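# Hang a necklace behind the tabs in a jewelry box lid

## Task

Drape the necklace behind one or more of the little tabs on the inside of the jewelry box's lid so that it hangs down on both sides of that tab and every part of it lies within the box. The box must still be upright. The necklace must stay put on its own once the robot has released it, and the grippers must then open and pull away.

## Robot and tools

Robot: two arms, left_arm and right_arm, each with six revolute joints and a parallel gripper. All poses in results share one scene frame. Its origin sits on the tabletop midway between the arms, +z is up, +x reaches out over the table, and left_arm is mounted on the +y side. The arm names do not tell you which side of an image an arm appears on. Positions are in metres and orientations are quaternions in w,x,y,z order. A gripper's fingers extend along its own +z axis and close along its own y axis. The reported end_effector_position is the point between the pads, roughly 1 cm short of the fingertips. At long reach it can be noticeably off from the true hand position.

execute_actions takes "actions", a list holding zero or one item, plus an optional boolean "pictures".
- An empty list sends nothing new. It just reports the state, with pictures.
- A motion item is {"rows": [...], "steps": n}. n runs from 1 to 15 and defaults to 15, though a motion needs at least 11 steps. Each step lasts 1/30 s. Each row is applied for one step, and the final row repeats for any remaining steps.
- A wait item is {"steps": n} with n up to 300. It sends no command and returns once n steps have elapsed since the previous result. Your reply time is included in those steps.
- Images come back only for an empty list or when "pictures": true.
- A refused call moves nothing.

Each row holds exactly 14 numbers covering both arms, even if only one arm should move. The first seven belong to left_arm and the last seven to right_arm. Within each seven, in order: waist, shoulder, elbow, wrist pitch, wrist yaw, wrist roll, then the gripper opening. The six joint values are absolute target angles in radians, the same quantities the Joint positions line prints. They are not offsets.

Stated ranges, the same for both arms:
- waist -2.618 to 3.054
- shoulder 0.000 to 3.142
- elbow 0.000 to 3.142
- wrist pitch -1.571 to 1.571
- wrist yaw -1.571 to 1.571
- wrist roll -2.094 to 2.094

The true ends may differ from these by up to 0.036 rad. A call is rejected if a target exceeds a stated end by more than 0.036 rad and also lies farther out than that joint's last reported angle. A target beyond the real end gets clipped to it, and the result then says "joint sent to its limit". That note may refer to an earlier action still in progress, and no note does not prove there is more travel.

The opening is a scale value, not metres: -1 is fully closed and +1 is fully open, with a pad gap of 0.094 m.

Motion limits:
- Each step, a joint's target is held within a fixed lead of its measured angle: waist 0.202 rad, shoulder 0.258, elbow 0.238, wrist pitch 0.573, wrist yaw and wrist roll 0.522.
- If the targets would put a gripper more than 70 mm from where it currently is, all of that arm's targets are scaled back.
- Distant goals therefore take several calls.
- Arms keep heading for the last row while you think or wait. They stop once nothing is moving meaningfully, or once any step is HELD. After that only a new action makes them move on, though fingers still finish opening or closing.
- Each result is captured 11 steps before its action ends. Those remaining steps play out during your reply, before the next action begins.

Result lines:
- The state line, left_arm: … | right_arm: …, gives each gripper's position and quaternion.
- Joint positions and Joint velocities give, for each arm, the six joints (rad, rad/s) followed by the pad gap (m, m/s).
- grip_measured is the measured opening on the same -1..1 scale you command. Each gripper has its own fixed bias of about 1 mm.
- HELD marks steps on which all or part of your row was not sent.
- "joint command not followed" means the clearance check changed or blocked joint targets; the rest of the row still ran.
- Joint torques follow the joint order without the gripper. They are nonzero even in free air and carry per-unit offset, scale and noise, so read them loosely.
- MOTOR HOT appears from 75 °C. At 90 °C that arm halts for 10 s; later readings of 90 °C or more halt it again after a 5-minute grace. At 100 °C the arm and its gripper go limp and drop until they cool. Halts are reported as OVER-TEMPERATURE FAULT. Holding loads for long, even while thinking, heats the motors.

Gripping: away from ±1, the fingers move to where grip_measured equals your command. To hold something, command about 0.03 below the current grip_measured for a firm hold, or less for a gentler one. The pad force tops out around 50–62 N, sometimes lower. Parts thinner than about 2 mm get less force, which matters for a fine chain. Pads may spike briefly on first contact.

zoom_image takes "camera" and "region" [x0, y0, x1, y1] in pixels of that camera's latest full image. (0,0) is the top-left corner and the region can be at most 504×504. Cameras: cam_head_left, cam_head_right, cam_high, cam_left_wrist, cam_right_wrist, all 504×504. The head and high cameras are pinhole with radial distortion; the wrist cameras are fisheye.

finished_scene takes "scene", the number of the current scene. Ending a reply without any tool call ends everything.

What to avoid:
- Knocking or placing anything off the table is a failure.
- Don't tip the box.
- Don't let the arms collide or press on each other; that can end the scene.
- Avoid drops, slips, slams, hard impacts and shoving hard.
- Expect occasional brief tugs on a held part or nudges to loose objects; check afterward.
- Before finishing, open the gripper, withdraw, and confirm with a look that the necklace hangs on both sides of a tab and stays in the box.
- Smooth, quick, low-effort motion is preferred.

Each tool is called after ">>>" by a JSON object that holds its "api" and its "payload", one argument or row to a line.

## Session

>>> {"api": "execute_actions", "payload": {
  "actions": []
}}

Scene clock: 0.00 s of 4800.00 s.
left_arm: end_effector_position=(+0.3435, +0.5138, +0.2095) grip_measured=+1.000 end_effector_quat_wxyz=(+0.362, +0.566, +0.692, +0.262) | right_arm: end_effector_position=(+0.4152, +0.1258, +0.2866) grip_measured=+1.000 end_effector_quat_wxyz=(+0.697, +0.292, +0.605, +0.252)
Joint positions: left_arm=[ 0.851  1.797  1.542 -0.658  0.712  2.016  0.094] | right_arm=[1.024 2.365 1.919 0.69  1.15  0.574 0.094]
Joint velocities: left_arm=[-0.007  0.002 -0.002  0.066  0.022 -0.007  0.   ] | right_arm=[-0.007 -0.007 -0.022  0.007 -0.11   0.051  0.   ]
Joint torques (N m, as the arm reports them, + toward a larger angle): no reading
Motor temperatures (°C, as the motors report them): left_arm=[23 30 24 28 20 23] | right_arm=[24 28 23 24 23 23]

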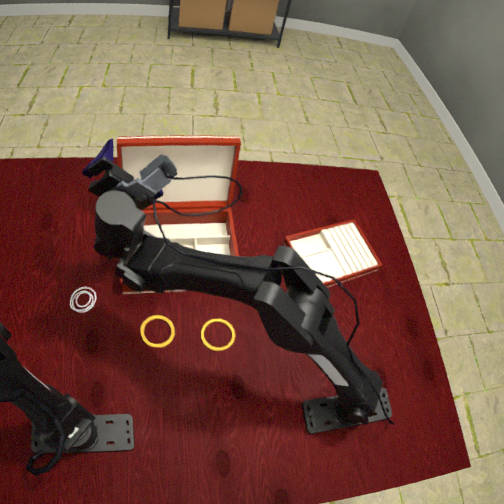

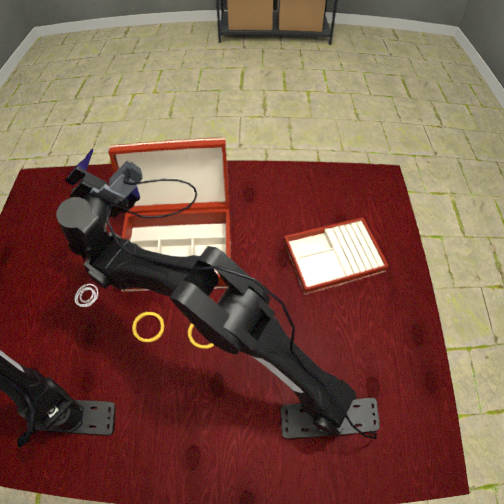

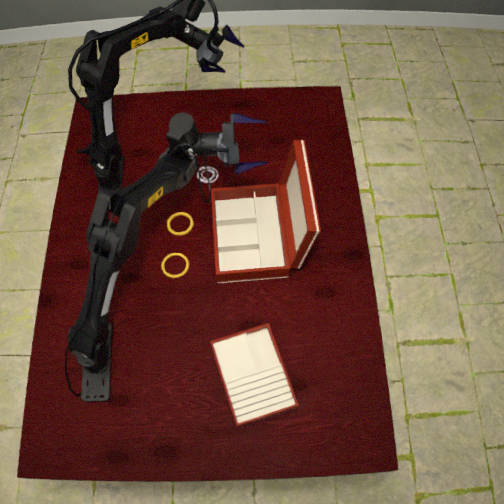

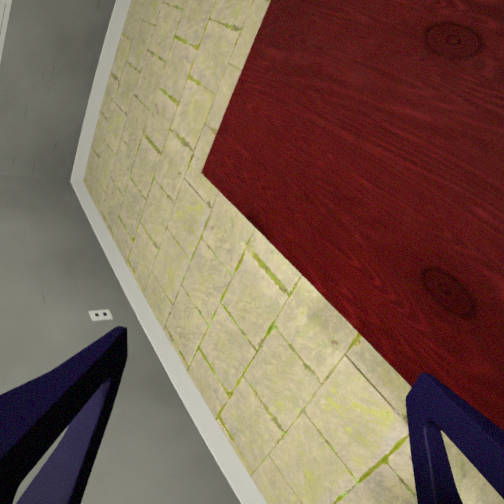

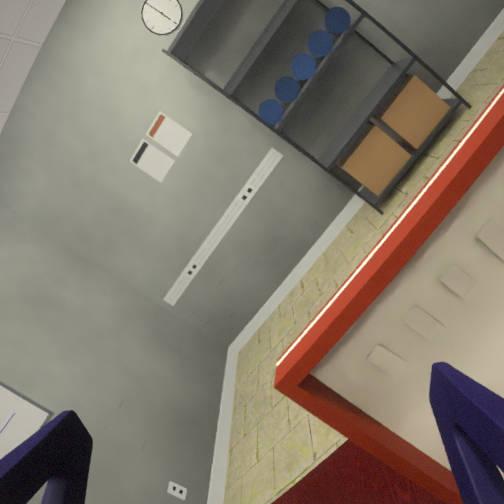

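>>> {"api": "execute_actions", "payload": {
  "actions": [
    {"rows":[[0.851,1.797,1.542,-0.658,0.712,2.016,1,1.024,1.5,1.919,0.69,0.6,0.3,1]],"steps":15}
  ]
}}

>>> {"api": "execute_actions", "payload": {
  "actions": [
    {"rows":[[0.851,1.5,1.3,-0.658,0.3,1.0,1,0.6,0.9,1.2,0.69,0,0,1]],"steps":15}
  ]
}}

>>> {"api": "execute_actions", "payload": {
  "actions": [
    {"rows":[[0.7,1.2,1.1,-0.8,0,0,1,-0.3,0.6,0.6,0.7,0,0,1]],"steps":15}
  ]
}}

>>> {"api": "execute_actions", "payload": {
  "actions": [
    {"steps":25}
  ],
  "pictures": true
}}

Scene clock: 0.97 s of 4800.00 s.
left_arm: end_effector_position=(+0.3437, +0.5143, +0.2097) grip_measured=+1.000 end_effector_quat_wxyz=(+0.362, +0.567, +0.692, +0.264) | right_arm: end_effector_position=(+0.4106, +0.1424, +0.3183) grip_measured=+1.000 end_effector_quat_wxyz=(+0.701, +0.223, +0.615, +0.286)
Joint positions: left_arm=[ 0.851  1.797  1.542 -0.656  0.711  2.016  0.094] | right_arm=[1.024 2.308 1.906 0.675 1.002 0.503 0.094]
Joint velocities: left_arm=[-0.002 -0.022  0.002  0.051 -0.051 -0.022  0.   ] | right_arm=[ 0.002 -0.637  0.017 -0.037 -1.106 -0.491  0.   ]
Joint torques (N m, as the arm reports them, + toward a larger angle): left_arm=[ 0.01 -8.49  8.78  1.51  0.43 -0.02] | right_arm=[  0.22 -18.63   6.87   2.05  -0.18  -0.09]
Motor temperatures (°C, as the motors report them): left_arm=[23 30 25 28 20 23] | right_arm=[24 29 23 24 23 23]
Steps of this call (steps 1 to 25: nothing new was sent; steps 26 to 29: the first 4 steps of this action). Readings (joint positions):
26: left_arm=[0.851 1.797 1.542 -0.658 0.712 2.016] | right_arm=[1.024 2.356 1.915 0.687 1.122 0.558]
27: left_arm=[0.851 1.797 1.542 -0.657 0.712 2.016] | right_arm=[1.024 2.344 1.909 0.680 1.078 0.538]
29: the state above

Scene clock: 1.47 s of 4800.00 s.
left_arm: end_effector_position=(+0.2901, +0.5030, +0.1967) grip_measured=+1.000 end_effector_quat_wxyz=(+0.303, +0.410, +0.827, +0.236) | right_arm: end_effector_position=(+0.3370, +0.0300, +0.5714) grip_measured=+1.000 end_effector_quat_wxyz=(+0.792, +0.023, +0.473, +0.386)
Joint positions: left_arm=[ 0.85   1.581  1.322 -0.654  0.471  1.651  0.094] | right_arm=[0.881 1.702 1.662 0.689 0.42  0.203 0.094]
Joint velocities: left_arm=[ 0.002 -1.468 -0.735 -0.579 -1.106 -2.777  0.   ] | right_arm=[-1.775 -2.195 -2.176 -0.081 -2.63  -1.223  0.   ]
Joint torques (N m, as the arm reports them, + toward a larger angle): left_arm=[ 0.14 -5.93 10.94  2.46  0.3  -0.15] | right_arm=[ -1.18 -10.27   5.3    1.62   0.12  -0.03]
Motor temperatures (°C, as the motors report them): left_arm=[23 30 25 28 20 23] | right_arm=[24 30 23 25 23 23]
Steps of this call (steps 1 to 11: the last 11 steps of your previous action; steps 12 to 15: the first 4 steps of this action). Readings (joint positions):
12: left_arm=[0.850 1.767 1.504 -0.624 0.654 1.942] | right_arm=[1.009 1.920 1.873 0.687 0.695 0.348]
13: left_arm=[0.849 1.705 1.426 -0.610 0.576 1.843] | right_arm=[0.983 1.849 1.805 0.687 0.602 0.293]
15: the state above

Scene clock: 1.97 s of 4800.00 s.
left_arm: end_effector_position=(+0.2402, +0.4647, +0.2059) grip_measured=+1.000 end_effector_quat_wxyz=(+0.297, -0.000, +0.936, +0.187) | right_arm: end_effector_position=(+0.1344, -0.2605, +0.6255) grip_measured=+1.000 end_effector_quat_wxyz=(+0.945, -0.028, +0.270, +0.183)
Joint positions: left_arm=[ 0.736  1.294  1.138 -0.709  0.143  0.727  0.094] | right_arm=[0.338 0.675 0.976 0.721 0.04  0.022 0.094]
Joint velocities: left_arm=[-0.979 -1.643 -0.852 -1.136 -0.725 -2.762  0.   ] | right_arm=[-2.171 -2.322 -2.103  0.491 -0.022 -0.11   0.   ]
Joint torques (N m, as the arm reports them, + toward a larger angle): left_arm=[ 1.81 -3.64 10.32  2.45 -0.26 -0.14] | right_arm=[ 0.49  7.89  2.32 -0.1  -0.3  -0.06]
Motor temperatures (°C, as the motors report them): left_arm=[23 31 25 28 20 23] | right_arm=[24 30 23 25 23 23]
Steps of this call (steps 1 to 11: the last 11 steps of your previous action; steps 12 to 15: the first 4 steps of this action). Readings (joint positions):
12: left_arm=[0.836 1.468 1.283 -0.638 0.272 1.005] | right_arm=[0.556 0.938 1.197 0.699 0.056 0.034]
13: left_arm=[0.809 1.417 1.229 -0.642 0.216 0.918] | right_arm=[0.486 0.851 1.129 0.709 0.045 0.029]
15: the state above

Scene clock: 2.80 s of 4800.00 s.
left_arm: end_effector_position=(+0.2155, +0.4535, +0.2156) grip_measured=+1.000 end_effector_quat_wxyz=(+0.325, -0.332, +0.877, +0.122) | right_arm: end_effector_position=(+0.2179, -0.3754, +0.4815) grip_measured=+1.000 end_effector_quat_wxyz=(+0.895, +0.061, +0.426, -0.114)
Joint positions: left_arm=[ 0.695  1.195  1.115 -0.781  0.012  0.011  0.094] | right_arm=[-0.292  0.608  0.59   0.699  0.009  0.009  0.094]
Joint velocities: left_arm=[-0.012  0.007  0.017  0.022  0.051 -0.007  0.   ] | right_arm=[ 0.002  0.007  0.002  0.007 -0.037 -0.022  0.   ]
Joint torques (N m, as the arm reports them, + toward a larger angle): left_arm=[ 0.48 -2.8   7.57  1.53 -0.08 -0.12] | right_arm=[-0.74  0.66  6.54  1.65 -0.12 -0.08]
Motor temperatures (°C, as the motors report them): left_arm=[23 31 25 28 20 23] | right_arm=[24 30 23 25 23 23]
Kept back: nothing.
Steps of this call (steps 1 to 11: the last 11 steps of your previous action; steps 12 to 25: the robot went on to your last target). Readings (joint positions):
1: left_arm=[0.710 1.248 1.119 -0.743 0.121 0.631] | right_arm=[0.269 0.610 0.911 0.739 0.039 0.020]
2: left_arm=[0.697 1.218 1.115 -0.765 0.104 0.534] | right_arm=[0.213 0.571 0.861 0.757 0.038 0.018]
4: left_arm=[0.695 1.195 1.115 -0.771 0.071 0.352] | right_arm=[0.125 0.555 0.785 0.776 0.033 0.017]
8: left_arm=[0.695 1.195 1.115 -0.778 0.034 0.148] | right_arm=[-0.104 0.580 0.640 0.742 0.010 0.013]
25: the state above

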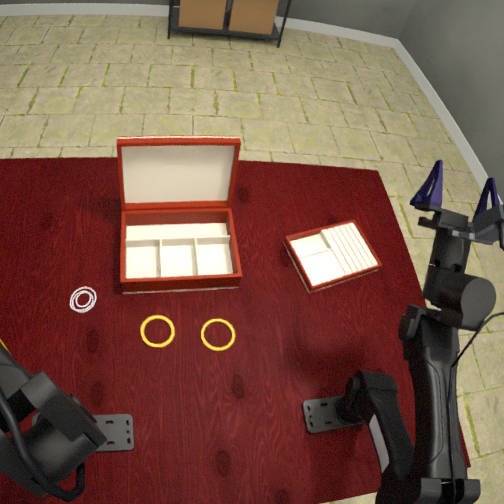

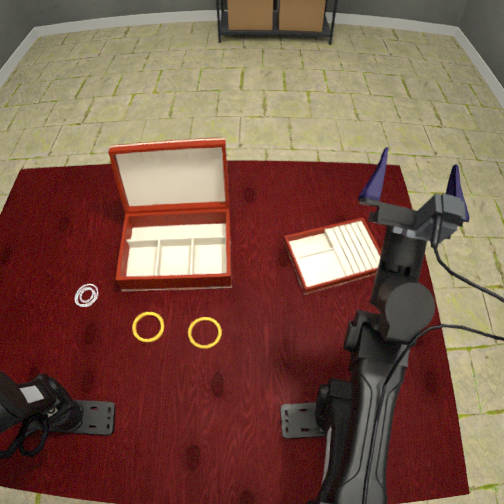

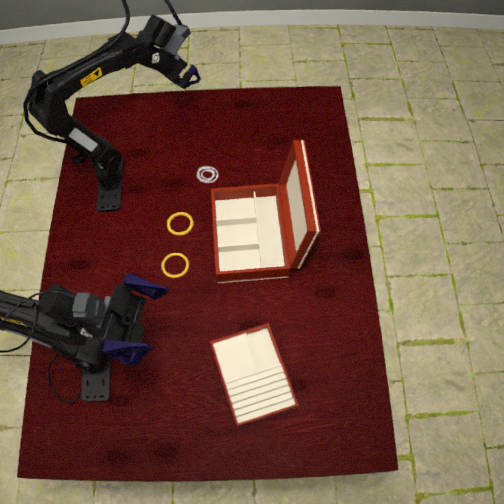

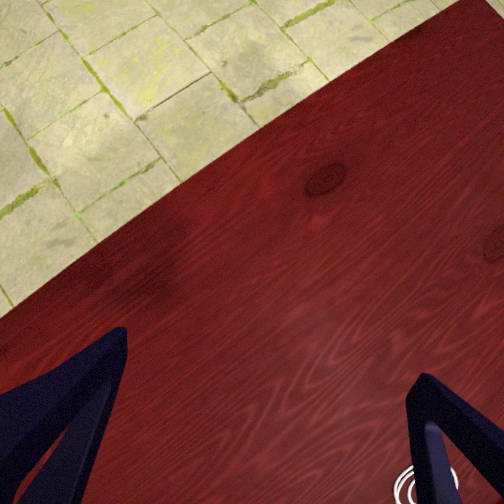

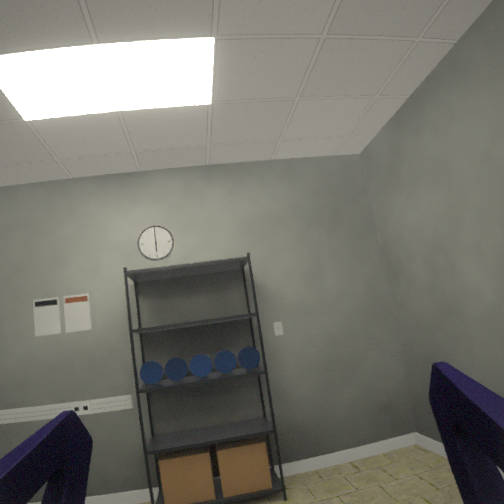

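>>> {"api": "execute_actions", "payload": {
  "actions": [
    {"rows":[[-0.157,1.3,1.2,-1.3,0,0,0.2,-0.3,0.6,0.6,0.7,0,0,-0.6]],"steps":15}
  ]
}}

>>> {"api": "execute_actions", "payload": {
  "actions": [
    {"rows":[[-0.157,1.555,1.28,-1.296,0,0,0.2,-0.3,0.6,0.6,0.7,0,0,-0.6]],"steps":15}
  ]
}}

>>> {"api": "execute_actions", "payload": {
  "actions": [
    {"steps":14}
  ],
  "pictures": true
}}

>>> {"api": "zoom_image", "payload": {
  "camera": "cam_high",
  "region": [150,100,350,300]
}}

Scene clock: 4.80 s of 4800.00 s.
left_arm: end_effector_position=(+0.2238, +0.3863, +0.1854) grip_measured=+0.224 end_effector_quat_wxyz=(+0.218, -0.259, +0.939, +0.065) | right_arm: end_effector_position=(+0.2179, -0.3753, +0.4816) grip_measured=-0.049 end_effector_quat_wxyz=(+0.895, +0.061, +0.426, -0.114)
Joint positions: left_arm=[ 0.497  1.265  1.175 -1.021 -0.008  0.005  0.058] | right_arm=[-0.292  0.608  0.59   0.699  0.009  0.008  0.045]
Joint velocities: left_arm=[-1.98   0.54   0.095 -1.575 -0.051 -0.037 -0.046] | right_arm=[ 0.002 -0.017 -0.002 -0.022 -0.007  0.037 -0.422]
Joint torques (N m, as the arm reports them, + toward a larger angle): left_arm=[-0.96 -3.24 10.04  0.91  0.13 -0.09] | right_arm=[-0.63  0.71  6.39  1.72 -0.16 -0.07]
Motor temperatures (°C, as the motors report them): left_arm=[23 31 26 28 20 23] | right_arm=[24 30 24 25 23 23]
Steps of this call (steps 1 to 30: the robot went on to your last target; steps 31 to 56: nothing new was sent; steps 57 to 60: the first 4 steps of this action). Readings (joint positions):
57: left_arm=[0.675 1.206 1.129 -0.827 -0.001 0.006] | right_arm=[-0.292 0.608 0.590 0.699 0.009 0.008]
58: left_arm=[0.628 1.225 1.153 -0.903 -0.008 0.005] | right_arm=[-0.292 0.608 0.590 0.699 0.009 0.008]
60: the state above

Scene clock: 5.30 s of 4800.00 s.
left_arm: end_effector_position=(+0.2317, +0.1971, +0.1365) grip_measured=+0.202 end_effector_quat_wxyz=(+0.028, +0.062, +0.998, -0.007) | right_arm: end_effector_position=(+0.2179, -0.3753, +0.4816) grip_measured=-0.598 end_effector_quat_wxyz=(+0.895, +0.061, +0.426, -0.114)
Joint positions: left_arm=[-0.163  1.494  1.265 -1.285  0.011  0.005  0.056] | right_arm=[-0.292  0.608  0.59   0.699  0.009  0.008  0.019]
Joint velocities: left_arm=[0.002 1.331 0.12  0.432 0.037 0.066 0.001] | right_arm=[ 0.007 -0.002 -0.007  0.037 -0.007  0.066  0.001]
Joint torques (N m, as the arm reports them, + toward a larger angle): left_arm=[ 0.46 -6.58  8.46 -0.08 -0.08 -0.08] | right_arm=[-0.59  0.7   6.45  1.68 -0.1  -0.1 ]
Motor temperatures (°C, as the motors report them): left_arm=[23 31 26 28 20 23] | right_arm=[24 30 24 25 23 23]
Steps of this call (steps 1 to 11: the last 11 steps of your previous action; steps 12 to 15: the first 4 steps of this action). Readings (joint positions):
12: left_arm=[-0.163 1.333 1.192 -1.282 0.013 0.005] | right_arm=[-0.292 0.608 0.590 0.699 0.009 0.008]
13: left_arm=[-0.163 1.385 1.229 -1.306 0.012 0.005] | right_arm=[-0.292 0.608 0.590 0.699 0.009 0.008]
15: the state above

Scene clock: 5.77 s of 4800.00 s.
left_arm: end_effector_position=(+0.2328, +0.1970, +0.1170) grip_measured=+0.202 end_effector_quat_wxyz=(-0.011, +0.061, +0.998, -0.005) | right_arm: end_effector_position=(+0.2179, -0.3753, +0.4816) grip_measured=-0.598 end_effector_quat_wxyz=(+0.895, +0.061, +0.426, -0.114)
Joint positions: left_arm=[-0.163  1.574  1.265 -1.284  0.011  0.005  0.056] | right_arm=[-0.292  0.608  0.59   0.699  0.009  0.008  0.019]
Joint velocities: left_arm=[ 0.022 -0.002 -0.002 -0.022 -0.022  0.037  0.   ] | right_arm=[-0.007  0.022 -0.017  0.081 -0.066 -0.022 -0.   ]
Joint torques (N m, as the arm reports them, + toward a larger angle): left_arm=[ 0.46 -6.84  8.88  0.36 -0.1  -0.08] | right_arm=[-0.78  0.89  6.71  1.7  -0.15 -0.12]
Motor temperatures (°C, as the motors report them): left_arm=[23 31 26 28 20 23] | right_arm=[24 30 24 25 23 23]
Kept back: nothing.
Steps of this call (steps 1 to 11: the last 11 steps of your previous action; steps 12 to 14: the robot went on to your last target). Readings (joint positions):
1: left_arm=[-0.163 1.533 1.265 -1.276 0.011 0.005] | right_arm=[-0.292 0.608 0.590 0.699 0.009 0.008]
2: left_arm=[-0.163 1.560 1.265 -1.276 0.011 0.005] | right_arm=[-0.292 0.608 0.590 0.699 0.009 0.008]
4: left_arm=[-0.163 1.578 1.265 -1.276 0.011 0.005] | right_arm=[-0.292 0.608 0.590 0.699 0.009 0.008]
8: left_arm=[-0.163 1.574 1.265 -1.281 0.011 0.005] | right_arm=[-0.292 0.608 0.590 0.699 0.009 0.008]
14: the state above

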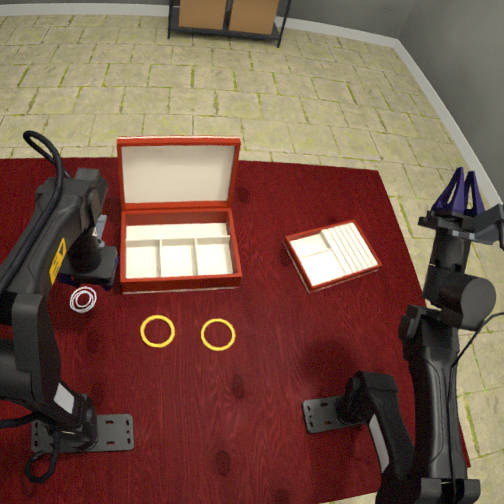

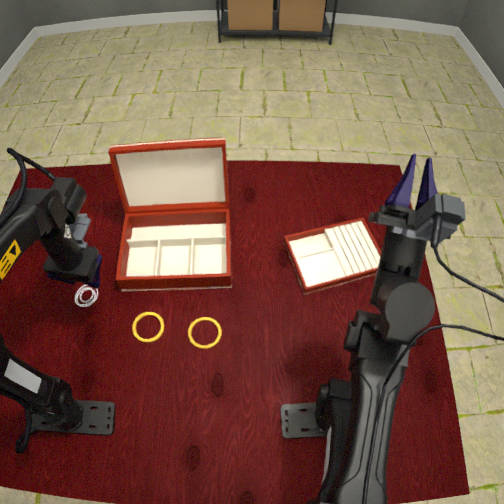

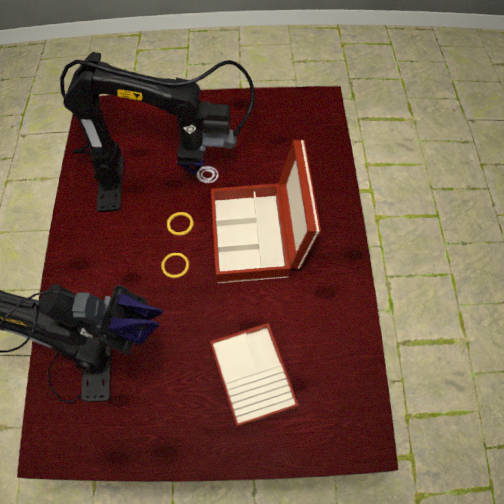

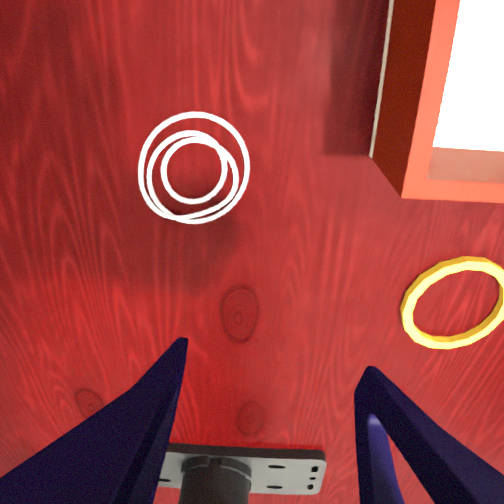

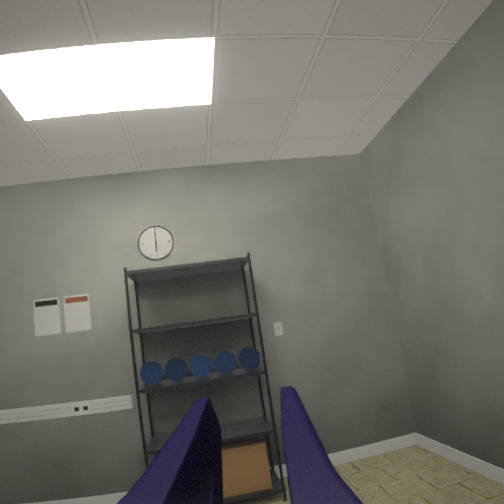

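Region (150, 100, 350, 300) of cam_high's 504x504 image, scaled by 2.520, with more detail than that image has.

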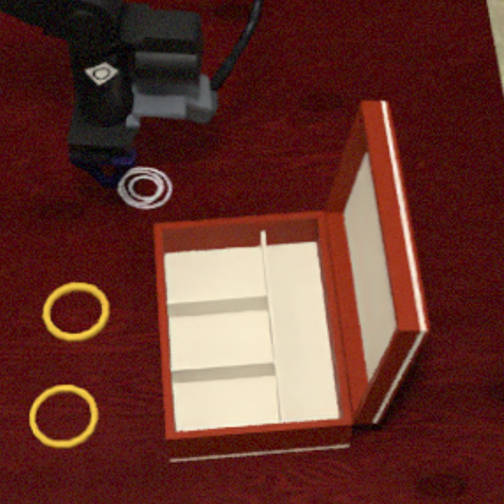

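>>> {"api": "execute_actions", "payload": {
  "actions": [
    {"rows":[[-0.057,1.74,1.31,-1.112,0,-1.6,-0.4,-0.3,0.6,0.6,0.7,0,0,-0.6]],"steps":15}
  ]
}}

>>> {"api": "execute_actions", "payload": {
  "actions": [
    {"steps":18}
  ],
  "pictures": true
}}

Scene clock: 7.40 s of 4800.00 s.
left_arm: end_effector_position=(+0.2629, +0.2159, +0.0935) grip_measured=-0.390 end_effector_quat_wxyz=(-0.012, -0.160, +0.987, -0.005) | right_arm: end_effector_position=(+0.2179, -0.3753, +0.4816) grip_measured=-0.598 end_effector_quat_wxyz=(+0.895, +0.061, +0.426, -0.114)
Joint positions: left_arm=[-0.085  1.69   1.296 -1.197  0.014 -0.362  0.029] | right_arm=[-0.292  0.608  0.59   0.699  0.009  0.008  0.019]
Joint velocities: left_arm=[ 0.598  0.96  -0.017  0.916 -0.051 -2.835 -0.018] | right_arm=[-0.017 -0.002  0.012 -0.007  0.066 -0.022 -0.001]
Joint torques (N m, as the arm reports them, + toward a larger angle): left_arm=[-0.66 -7.2   8.84 -0.03  0.02 -0.06] | right_arm=[-0.73  0.85  6.66  1.7  -0.13 -0.1 ]
Motor temperatures (°C, as the motors report them): left_arm=[23 31 27 28 20 23] | right_arm=[24 29 24 25 23 23]
Steps of this call (steps 1 to 30: the robot went on to your last target; steps 31 to 45: nothing new was sent; steps 46 to 49: the first 4 steps of this action). Readings (joint positions):
46: left_arm=[-0.154 1.589 1.271 -1.280 0.015 -0.068] | right_arm=[-0.292 0.608 0.590 0.699 0.009 0.008]
47: left_arm=[-0.134 1.618 1.284 -1.263 0.016 -0.166] | right_arm=[-0.292 0.608 0.590 0.699 0.009 0.008]
49: the state above

Scene clock: 8.00 s of 4800.00 s.
left_arm: end_effector_position=(+0.2806, +0.2259, +0.0755) grip_measured=-0.398 end_effector_quat_wxyz=(+0.005, +0.694, -0.720, +0.001) | right_arm: end_effector_position=(+0.2179, -0.3753, +0.4816) grip_measured=-0.598 end_effector_quat_wxyz=(+0.895, +0.061, +0.426, -0.114)
Joint positions: left_arm=[-0.054  1.753  1.296 -1.119  0.009 -1.544  0.028] | right_arm=[-0.292  0.608  0.59   0.699  0.009  0.008  0.019]
Joint velocities: left_arm=[ 0.002  0.012 -0.007  0.007 -0.037 -0.3   -0.001] | right_arm=[-0.002  0.002 -0.002 -0.037  0.007  0.037 -0.001]
Joint torques (N m, as the arm reports them, + toward a larger angle): left_arm=[-0.14 -8.11  8.74  0.53 -0.05 -0.13] | right_arm=[-0.66  0.69  6.59  1.68 -0.13 -0.08]
Motor temperatures (°C, as the motors report them): left_arm=[23 31 27 28 20 23] | right_arm=[24 29 25 25 23 23]
Kept back: nothing.
Steps of this call (steps 1 to 11: the last 11 steps of your previous action; steps 12 to 18: the robot went on to your last target). Readings (joint positions):
1: left_arm=[-0.068 1.719 1.296 -1.175 0.012 -0.460] | right_arm=[-0.292 0.608 0.590 0.699 0.009 0.008]
2: left_arm=[-0.058 1.740 1.296 -1.161 0.010 -0.558] | right_arm=[-0.292 0.608 0.590 0.699 0.009 0.008]
4: left_arm=[-0.054 1.754 1.296 -1.144 0.009 -0.754] | right_arm=[-0.292 0.608 0.590 0.699 0.009 0.008]
8: left_arm=[-0.054 1.753 1.296 -1.129 0.009 -1.145] | right_arm=[-0.292 0.608 0.590 0.699 0.009 0.008]
18: the state above

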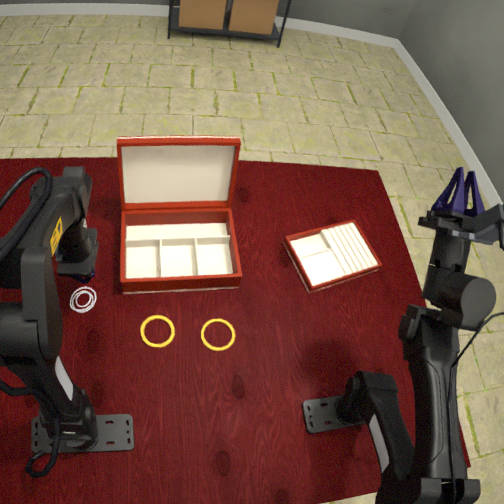

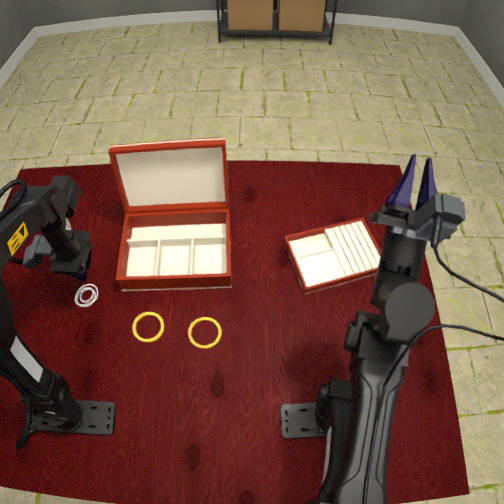

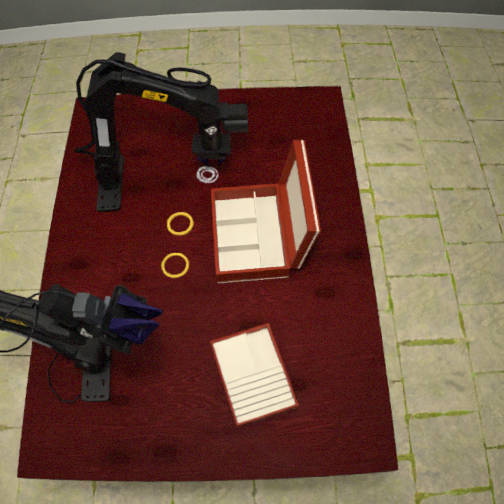

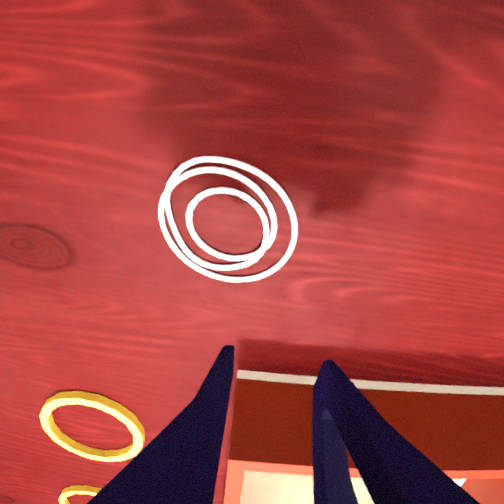

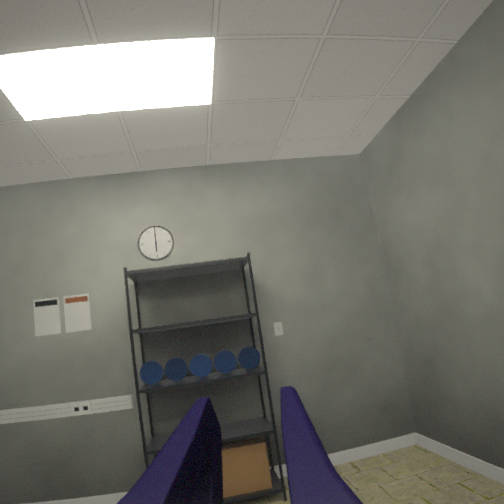

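>>> {"api": "execute_actions", "payload": {
  "actions": [
    {"rows":[[-0.02,1.822,1.197,-0.95,0,-1.57,-0.5,-0.3,0.6,0.6,0.7,0,0,-0.6]],"steps":15}
  ]
}}

>>> {"api": "execute_actions", "payload": {
  "actions": [
    {"steps":10}
  ],
  "pictures": true
}}

Scene clock: 8.97 s of 4800.00 s.
left_arm: end_effector_position=(+0.2856, +0.2316, +0.0519) grip_measured=-0.498 end_effector_quat_wxyz=(+0.002, +0.715, -0.699, +0.005) | right_arm: end_effector_position=(+0.2179, -0.3753, +0.4816) grip_measured=-0.598 end_effector_quat_wxyz=(+0.895, +0.061, +0.426, -0.114)
Joint positions: left_arm=[-0.036  1.786  1.239 -1.02   0.009 -1.584  0.024] | right_arm=[-0.292  0.608  0.59   0.699  0.009  0.008  0.019]
Joint velocities: left_arm=[ 0.164  0.457 -0.388  0.462 -0.007 -0.007 -0.   ] | right_arm=[-0.002 -0.002  0.002 -0.022  0.095  0.051 -0.   ]
Joint torques (N m, as the arm reports them, + toward a larger angle): left_arm=[ 0.48 -6.7   5.86  0.46 -0.07  0.06] | right_arm=[-0.69  0.7   6.47  1.63 -0.08 -0.15]
Motor temperatures (°C, as the motors report them): left_arm=[23 32 27 28 20 23] | right_arm=[24 29 25 25 23 23]
Steps of this call (steps 1 to 25: the robot went on to your last target; steps 26 to 29: the first 4 steps of this action). Readings (joint positions):
26: left_arm=[-0.052 1.755 1.286 -1.097 0.009 -1.589] | right_arm=[-0.292 0.608 0.590 0.699 0.009 0.008]
27: left_arm=[-0.047 1.760 1.269 -1.064 0.009 -1.587] | right_arm=[-0.292 0.608 0.590 0.699 0.009 0.008]
29: the state above

Scene clock: 9.33 s of 4800.00 s.
left_arm: end_effector_position=(+0.2873, +0.2343, +0.0336) grip_measured=-0.498 end_effector_quat_wxyz=(+0.004, +0.716, -0.698, +0.002) | right_arm: end_effector_position=(+0.2178, -0.3753, +0.4816) grip_measured=-0.598 end_effector_quat_wxyz=(+0.895, +0.061, +0.426, -0.114)
Joint positions: left_arm=[-0.027  1.822  1.208 -0.96   0.009 -1.579  0.024] | right_arm=[-0.292  0.608  0.59   0.699  0.009  0.008  0.019]
Joint velocities: left_arm=[-0.012 -0.017  0.002  0.037 -0.081 -0.022 -0.001] | right_arm=[-0.002  0.002  0.002 -0.007 -0.022  0.007  0.001]
Joint torques (N m, as the arm reports them, + toward a larger angle): left_arm=[ 0.52 -7.41  6.28  0.51 -0.06  0.05] | right_arm=[-0.56  0.66  6.68  1.65 -0.1  -0.1 ]
Motor temperatures (°C, as the motors report them): left_arm=[23 32 27 28 20 23] | right_arm=[24 29 25 25 23 23]
Kept back: nothing.
Steps of this call (steps 1 to 11: the last 11 steps of your previous action). Readings (joint positions):
1: left_arm=[-0.031 1.800 1.227 -1.006 0.009 -1.583] | right_arm=[-0.292 0.608 0.590 0.699 0.009 0.008]
2: left_arm=[-0.028 1.811 1.218 -0.996 0.009 -1.583] | right_arm=[-0.292 0.608 0.590 0.699 0.009 0.008]
4: left_arm=[-0.027 1.822 1.208 -0.984 0.009 -1.581] | right_arm=[-0.292 0.608 0.590 0.699 0.009 0.008]
8: left_arm=[-0.027 1.822 1.208 -0.967 0.009 -1.580] | right_arm=[-0.292 0.608 0.590 0.699 0.009 0.008]
11: the state above

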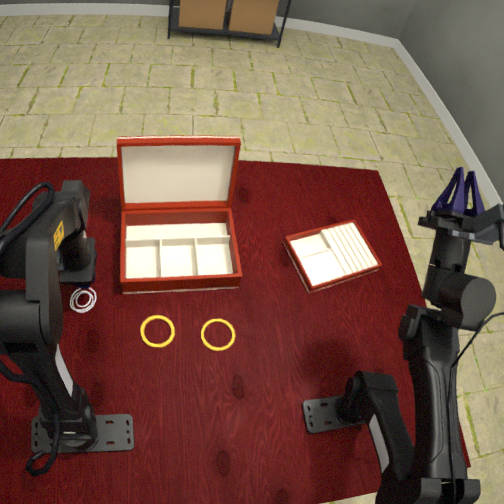

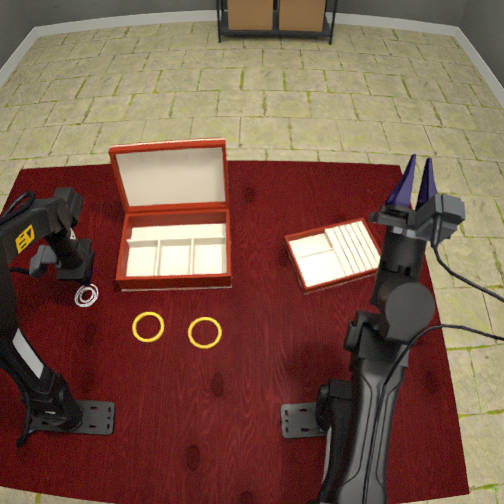

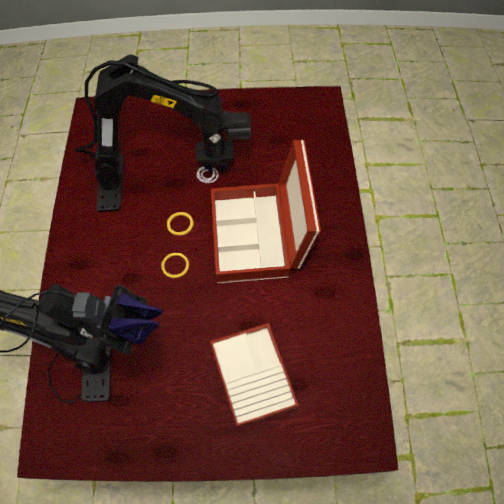

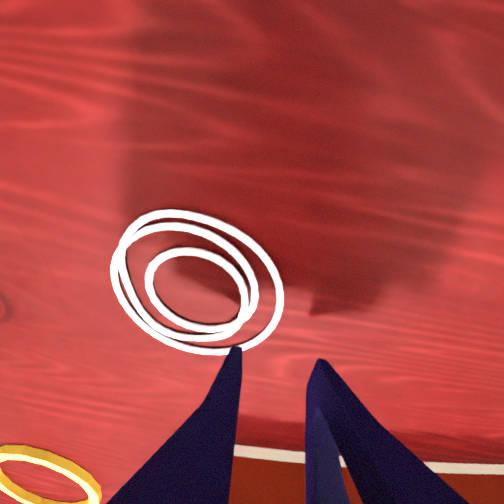

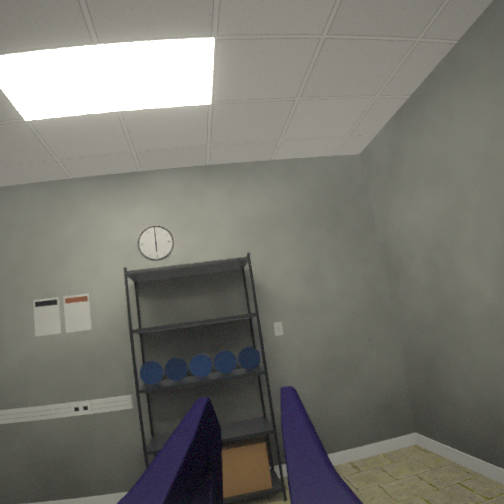

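>>> {"api": "execute_actions", "payload": {
  "actions": [
    {"rows":[[0.015,1.865,1.197,-0.91,0,-1.57,-0.74,-0.3,0.6,0.6,0.7,0,0,-0.6]],"steps":15}
  ]
}}

>>> {"api": "execute_actions", "payload": {
  "actions": [
    {"steps":12}
  ],
  "pictures": true
}}

Scene clock: 10.40 s of 4800.00 s.
left_arm: end_effector_position=(+0.2924, +0.2422, +0.0279) grip_measured=-0.737 end_effector_quat_wxyz=(+0.001, +0.725, -0.689, +0.005) | right_arm: end_effector_position=(+0.2178, -0.3753, +0.4816) grip_measured=-0.598 end_effector_quat_wxyz=(+0.895, +0.061, +0.426, -0.114)
Joint positions: left_arm=[-0.003  1.841  1.208 -0.931  0.01  -1.579  0.012] | right_arm=[-0.292  0.608  0.59   0.699  0.009  0.008  0.019]
Joint velocities: left_arm=[ 0.232  0.168  0.002  0.11  -0.066  0.007 -0.003] | right_arm=[ 0.012 -0.007 -0.012  0.037 -0.051 -0.022 -0.   ]
Joint torques (N m, as the arm reports them, + toward a larger angle): left_arm=[ 0.4  -6.75  6.24  0.5  -0.09  0.04] | right_arm=[-0.74  0.8   6.7   1.62 -0.11 -0.1 ]
Motor temperatures (°C, as the motors report them): left_arm=[23 32 27 28 20 23] | right_arm=[24 29 25 25 23 23]
Steps of this call (steps 1 to 28: the robot went on to your last target; steps 29 to 32: the first 4 steps of this action). Readings (joint positions):
29: left_arm=[-0.025 1.824 1.208 -0.952 0.010 -1.579] | right_arm=[-0.292 0.608 0.590 0.699 0.009 0.008]
30: left_arm=[-0.019 1.829 1.208 -0.944 0.010 -1.579] | right_arm=[-0.292 0.608 0.590 0.699 0.009 0.008]
32: the state above

Scene clock: 10.80 s of 4800.00 s.
left_arm: end_effector_position=(+0.2954, +0.2465, +0.0246) grip_measured=-0.738 end_effector_quat_wxyz=(-0.001, +0.729, -0.685, +0.007) | right_arm: end_effector_position=(+0.2178, -0.3753, +0.4816) grip_measured=-0.598 end_effector_quat_wxyz=(+0.895, +0.061, +0.426, -0.114)
Joint positions: left_arm=[ 0.01   1.852  1.208 -0.915  0.01  -1.579  0.012] | right_arm=[-0.292  0.608  0.59   0.699  0.009  0.008  0.019]
Joint velocities: left_arm=[-0.007 -0.007 -0.012 -0.037 -0.11  -0.007 -0.   ] | right_arm=[-0.007  0.012  0.002 -0.007  0.022 -0.066 -0.001]
Joint torques (N m, as the arm reports them, + toward a larger angle): left_arm=[ 0.38 -6.76  6.18  0.53 -0.08  0.04] | right_arm=[-0.61  0.83  6.59  1.64 -0.1  -0.09]
Motor temperatures (°C, as the motors report them): left_arm=[23 32 27 28 20 23] | right_arm=[24 29 25 25 23 23]
Kept back: nothing.
Steps of this call (steps 1 to 11: the last 11 steps of your previous action; step 12: the robot went on to your last target). Readings (joint positions):
1: left_arm=[0.004 1.847 1.208 -0.927 0.010 -1.579] | right_arm=[-0.292 0.608 0.590 0.699 0.009 0.008]
2: left_arm=[0.008 1.850 1.208 -0.925 0.010 -1.579] | right_arm=[-0.292 0.608 0.590 0.699 0.009 0.008]
4: left_arm=[0.010 1.852 1.208 -0.921 0.010 -1.579] | right_arm=[-0.292 0.608 0.590 0.699 0.009 0.008]
8: left_arm=[0.010 1.852 1.208 -0.916 0.010 -1.579] | right_arm=[-0.292 0.608 0.590 0.699 0.009 0.008]
12: the state above

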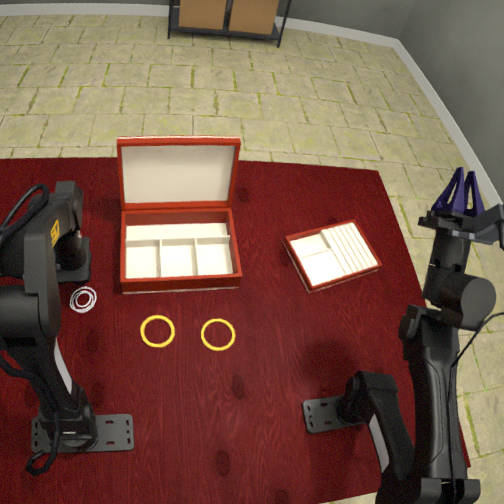

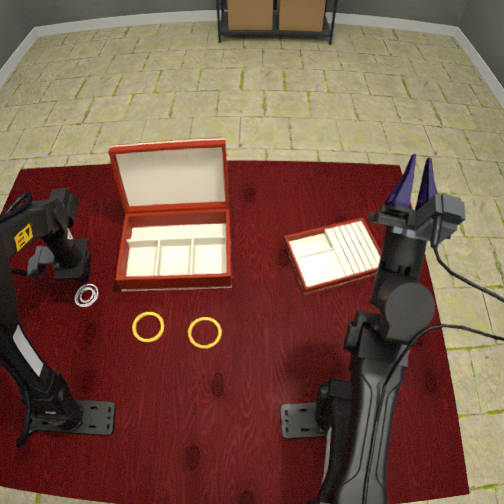

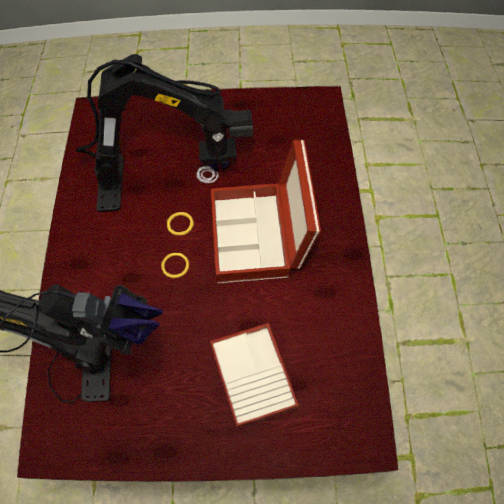

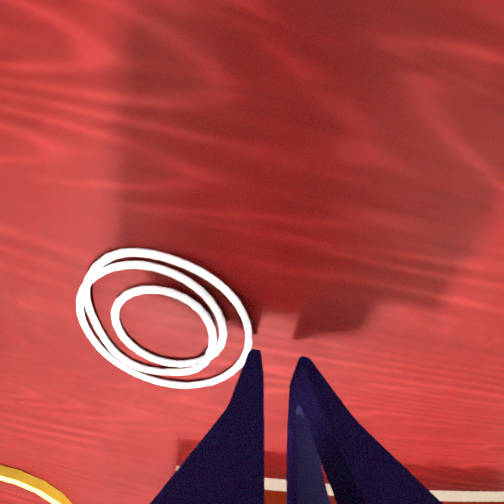

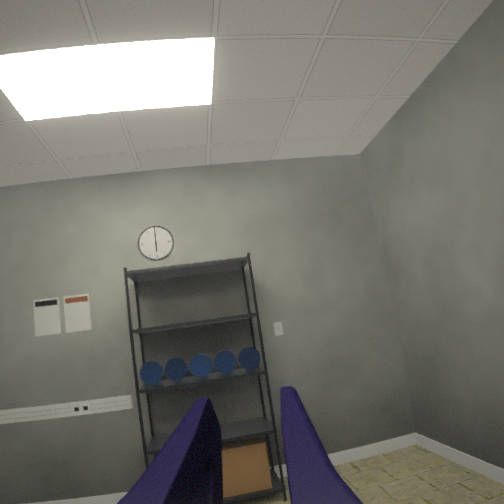

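>>> {"api": "execute_actions", "payload": {
  "actions": [
    {"rows":[[0.012,1.815,1.145,-0.885,0,-1.57,-0.74,-0.3,0.6,0.6,0.7,0,0,-0.6]],"steps":15}
  ]
}}

>>> {"api": "execute_actions", "payload": {
  "actions": [
    {"steps":12}
  ],
  "pictures": true
}}

Scene clock: 11.87 s of 4800.00 s.
left_arm: end_effector_position=(+0.2897, +0.2462, +0.0217) grip_measured=-0.738 end_effector_quat_wxyz=(-0.001, +0.729, -0.685, +0.008) | right_arm: end_effector_position=(+0.2178, -0.3753, +0.4816) grip_measured=-0.598 end_effector_quat_wxyz=(+0.895, +0.061, +0.426, -0.114)
Joint positions: left_arm=[ 0.01   1.835  1.173 -0.896  0.01  -1.579  0.012] | right_arm=[-0.292  0.608  0.59   0.699  0.009  0.008  0.019]
Joint velocities: left_arm=[-0.012 -0.046 -0.173  0.007 -0.007  0.051 -0.   ] | right_arm=[ 0.002 -0.012 -0.007 -0.022  0.066  0.051 -0.001]
Joint torques (N m, as the arm reports them, + toward a larger angle): left_arm=[ 0.22 -8.64  5.61  0.64 -0.09  0.05] | right_arm=[-0.78  0.7   6.62  1.67 -0.16 -0.04]
Motor temperatures (°C, as the motors report them): left_arm=[23 33 27 28 20 23] | right_arm=[24 29 25 25 23 23]
Steps of this call (steps 1 to 28: the robot went on to your last target; steps 29 to 32: the first 4 steps of this action). Readings (joint positions):
29: left_arm=[0.010 1.850 1.201 -0.907 0.010 -1.579] | right_arm=[-0.292 0.608 0.590 0.699 0.009 0.008]
30: left_arm=[0.010 1.843 1.190 -0.898 0.010 -1.579] | right_arm=[-0.292 0.608 0.590 0.699 0.009 0.008]
32: the state above

Scene clock: 12.27 s of 4800.00 s.
left_arm: end_effector_position=(+0.2885, +0.2461, +0.0202) grip_measured=-0.738 end_effector_quat_wxyz=(-0.001, +0.729, -0.685, +0.008) | right_arm: end_effector_position=(+0.2178, -0.3753, +0.4816) grip_measured=-0.598 end_effector_quat_wxyz=(+0.895, +0.061, +0.426, -0.114)
Joint positions: left_arm=[ 0.01   1.834  1.165 -0.89   0.01  -1.579  0.012] | right_arm=[-0.292  0.608  0.59   0.699  0.009  0.008  0.019]
Joint velocities: left_arm=[ 0.002  0.007 -0.012 -0.007 -0.022  0.007  0.   ] | right_arm=[-0.012 -0.012  0.002 -0.007  0.051 -0.007  0.001]
Joint torques (N m, as the arm reports them, + toward a larger angle): left_arm=[ 0.23 -8.91  5.36  0.51 -0.08  0.03] | right_arm=[-0.83  0.81  6.51  1.68 -0.12 -0.08]
Motor temperatures (°C, as the motors report them): left_arm=[23 33 27 28 20 23] | right_arm=[24 29 25 25 23 23]
Kept back: nothing.
Steps of this call (steps 1 to 11: the last 11 steps of your previous action; step 12: the robot went on to your last target). Readings (joint positions):
1: left_arm=[0.010 1.834 1.169 -0.896 0.010 -1.579] | right_arm=[-0.292 0.608 0.590 0.699 0.009 0.008]
2: left_arm=[0.010 1.834 1.167 -0.896 0.010 -1.579] | right_arm=[-0.292 0.608 0.590 0.699 0.009 0.008]
4: left_arm=[0.010 1.834 1.165 -0.896 0.010 -1.579] | right_arm=[-0.292 0.608 0.590 0.699 0.009 0.008]
8: left_arm=[0.010 1.834 1.165 -0.891 0.010 -1.579] | right_arm=[-0.292 0.608 0.590 0.699 0.009 0.008]
12: the state above

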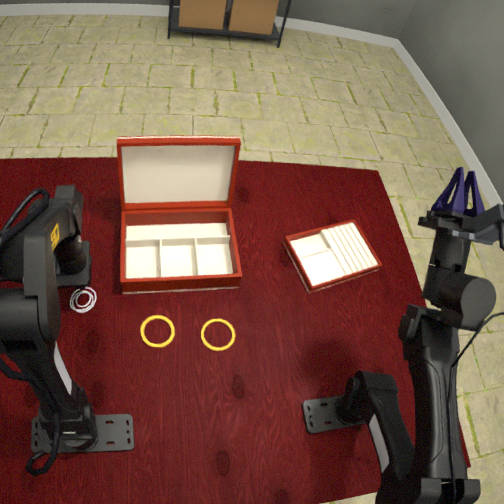

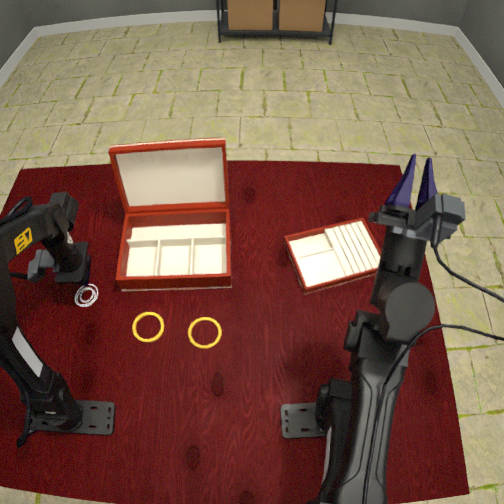

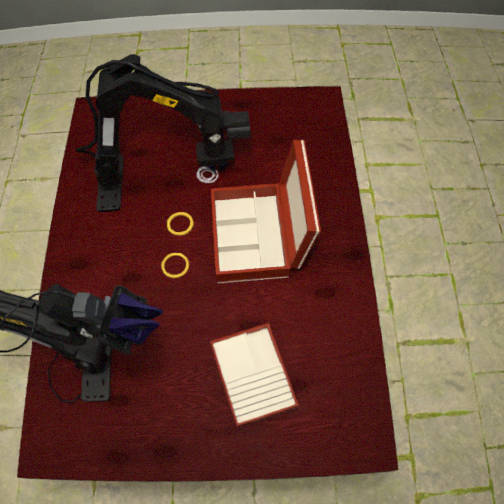

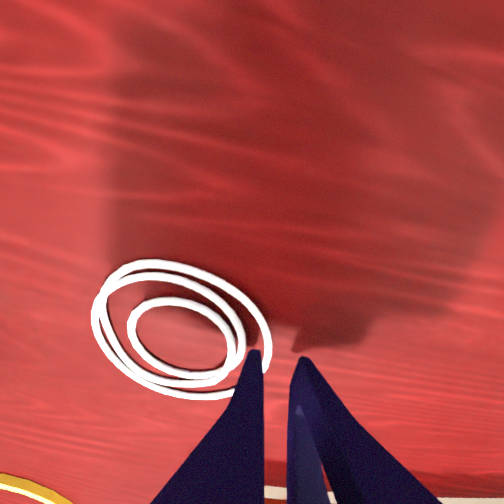

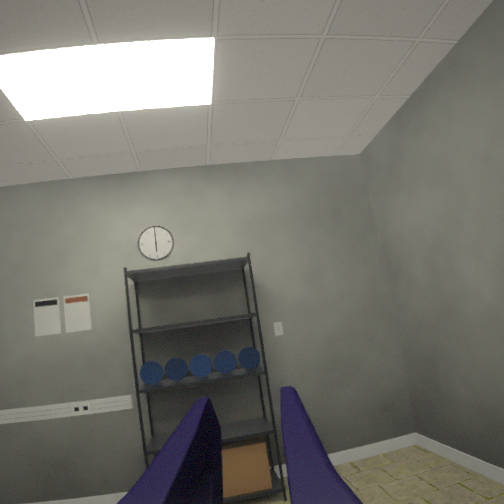

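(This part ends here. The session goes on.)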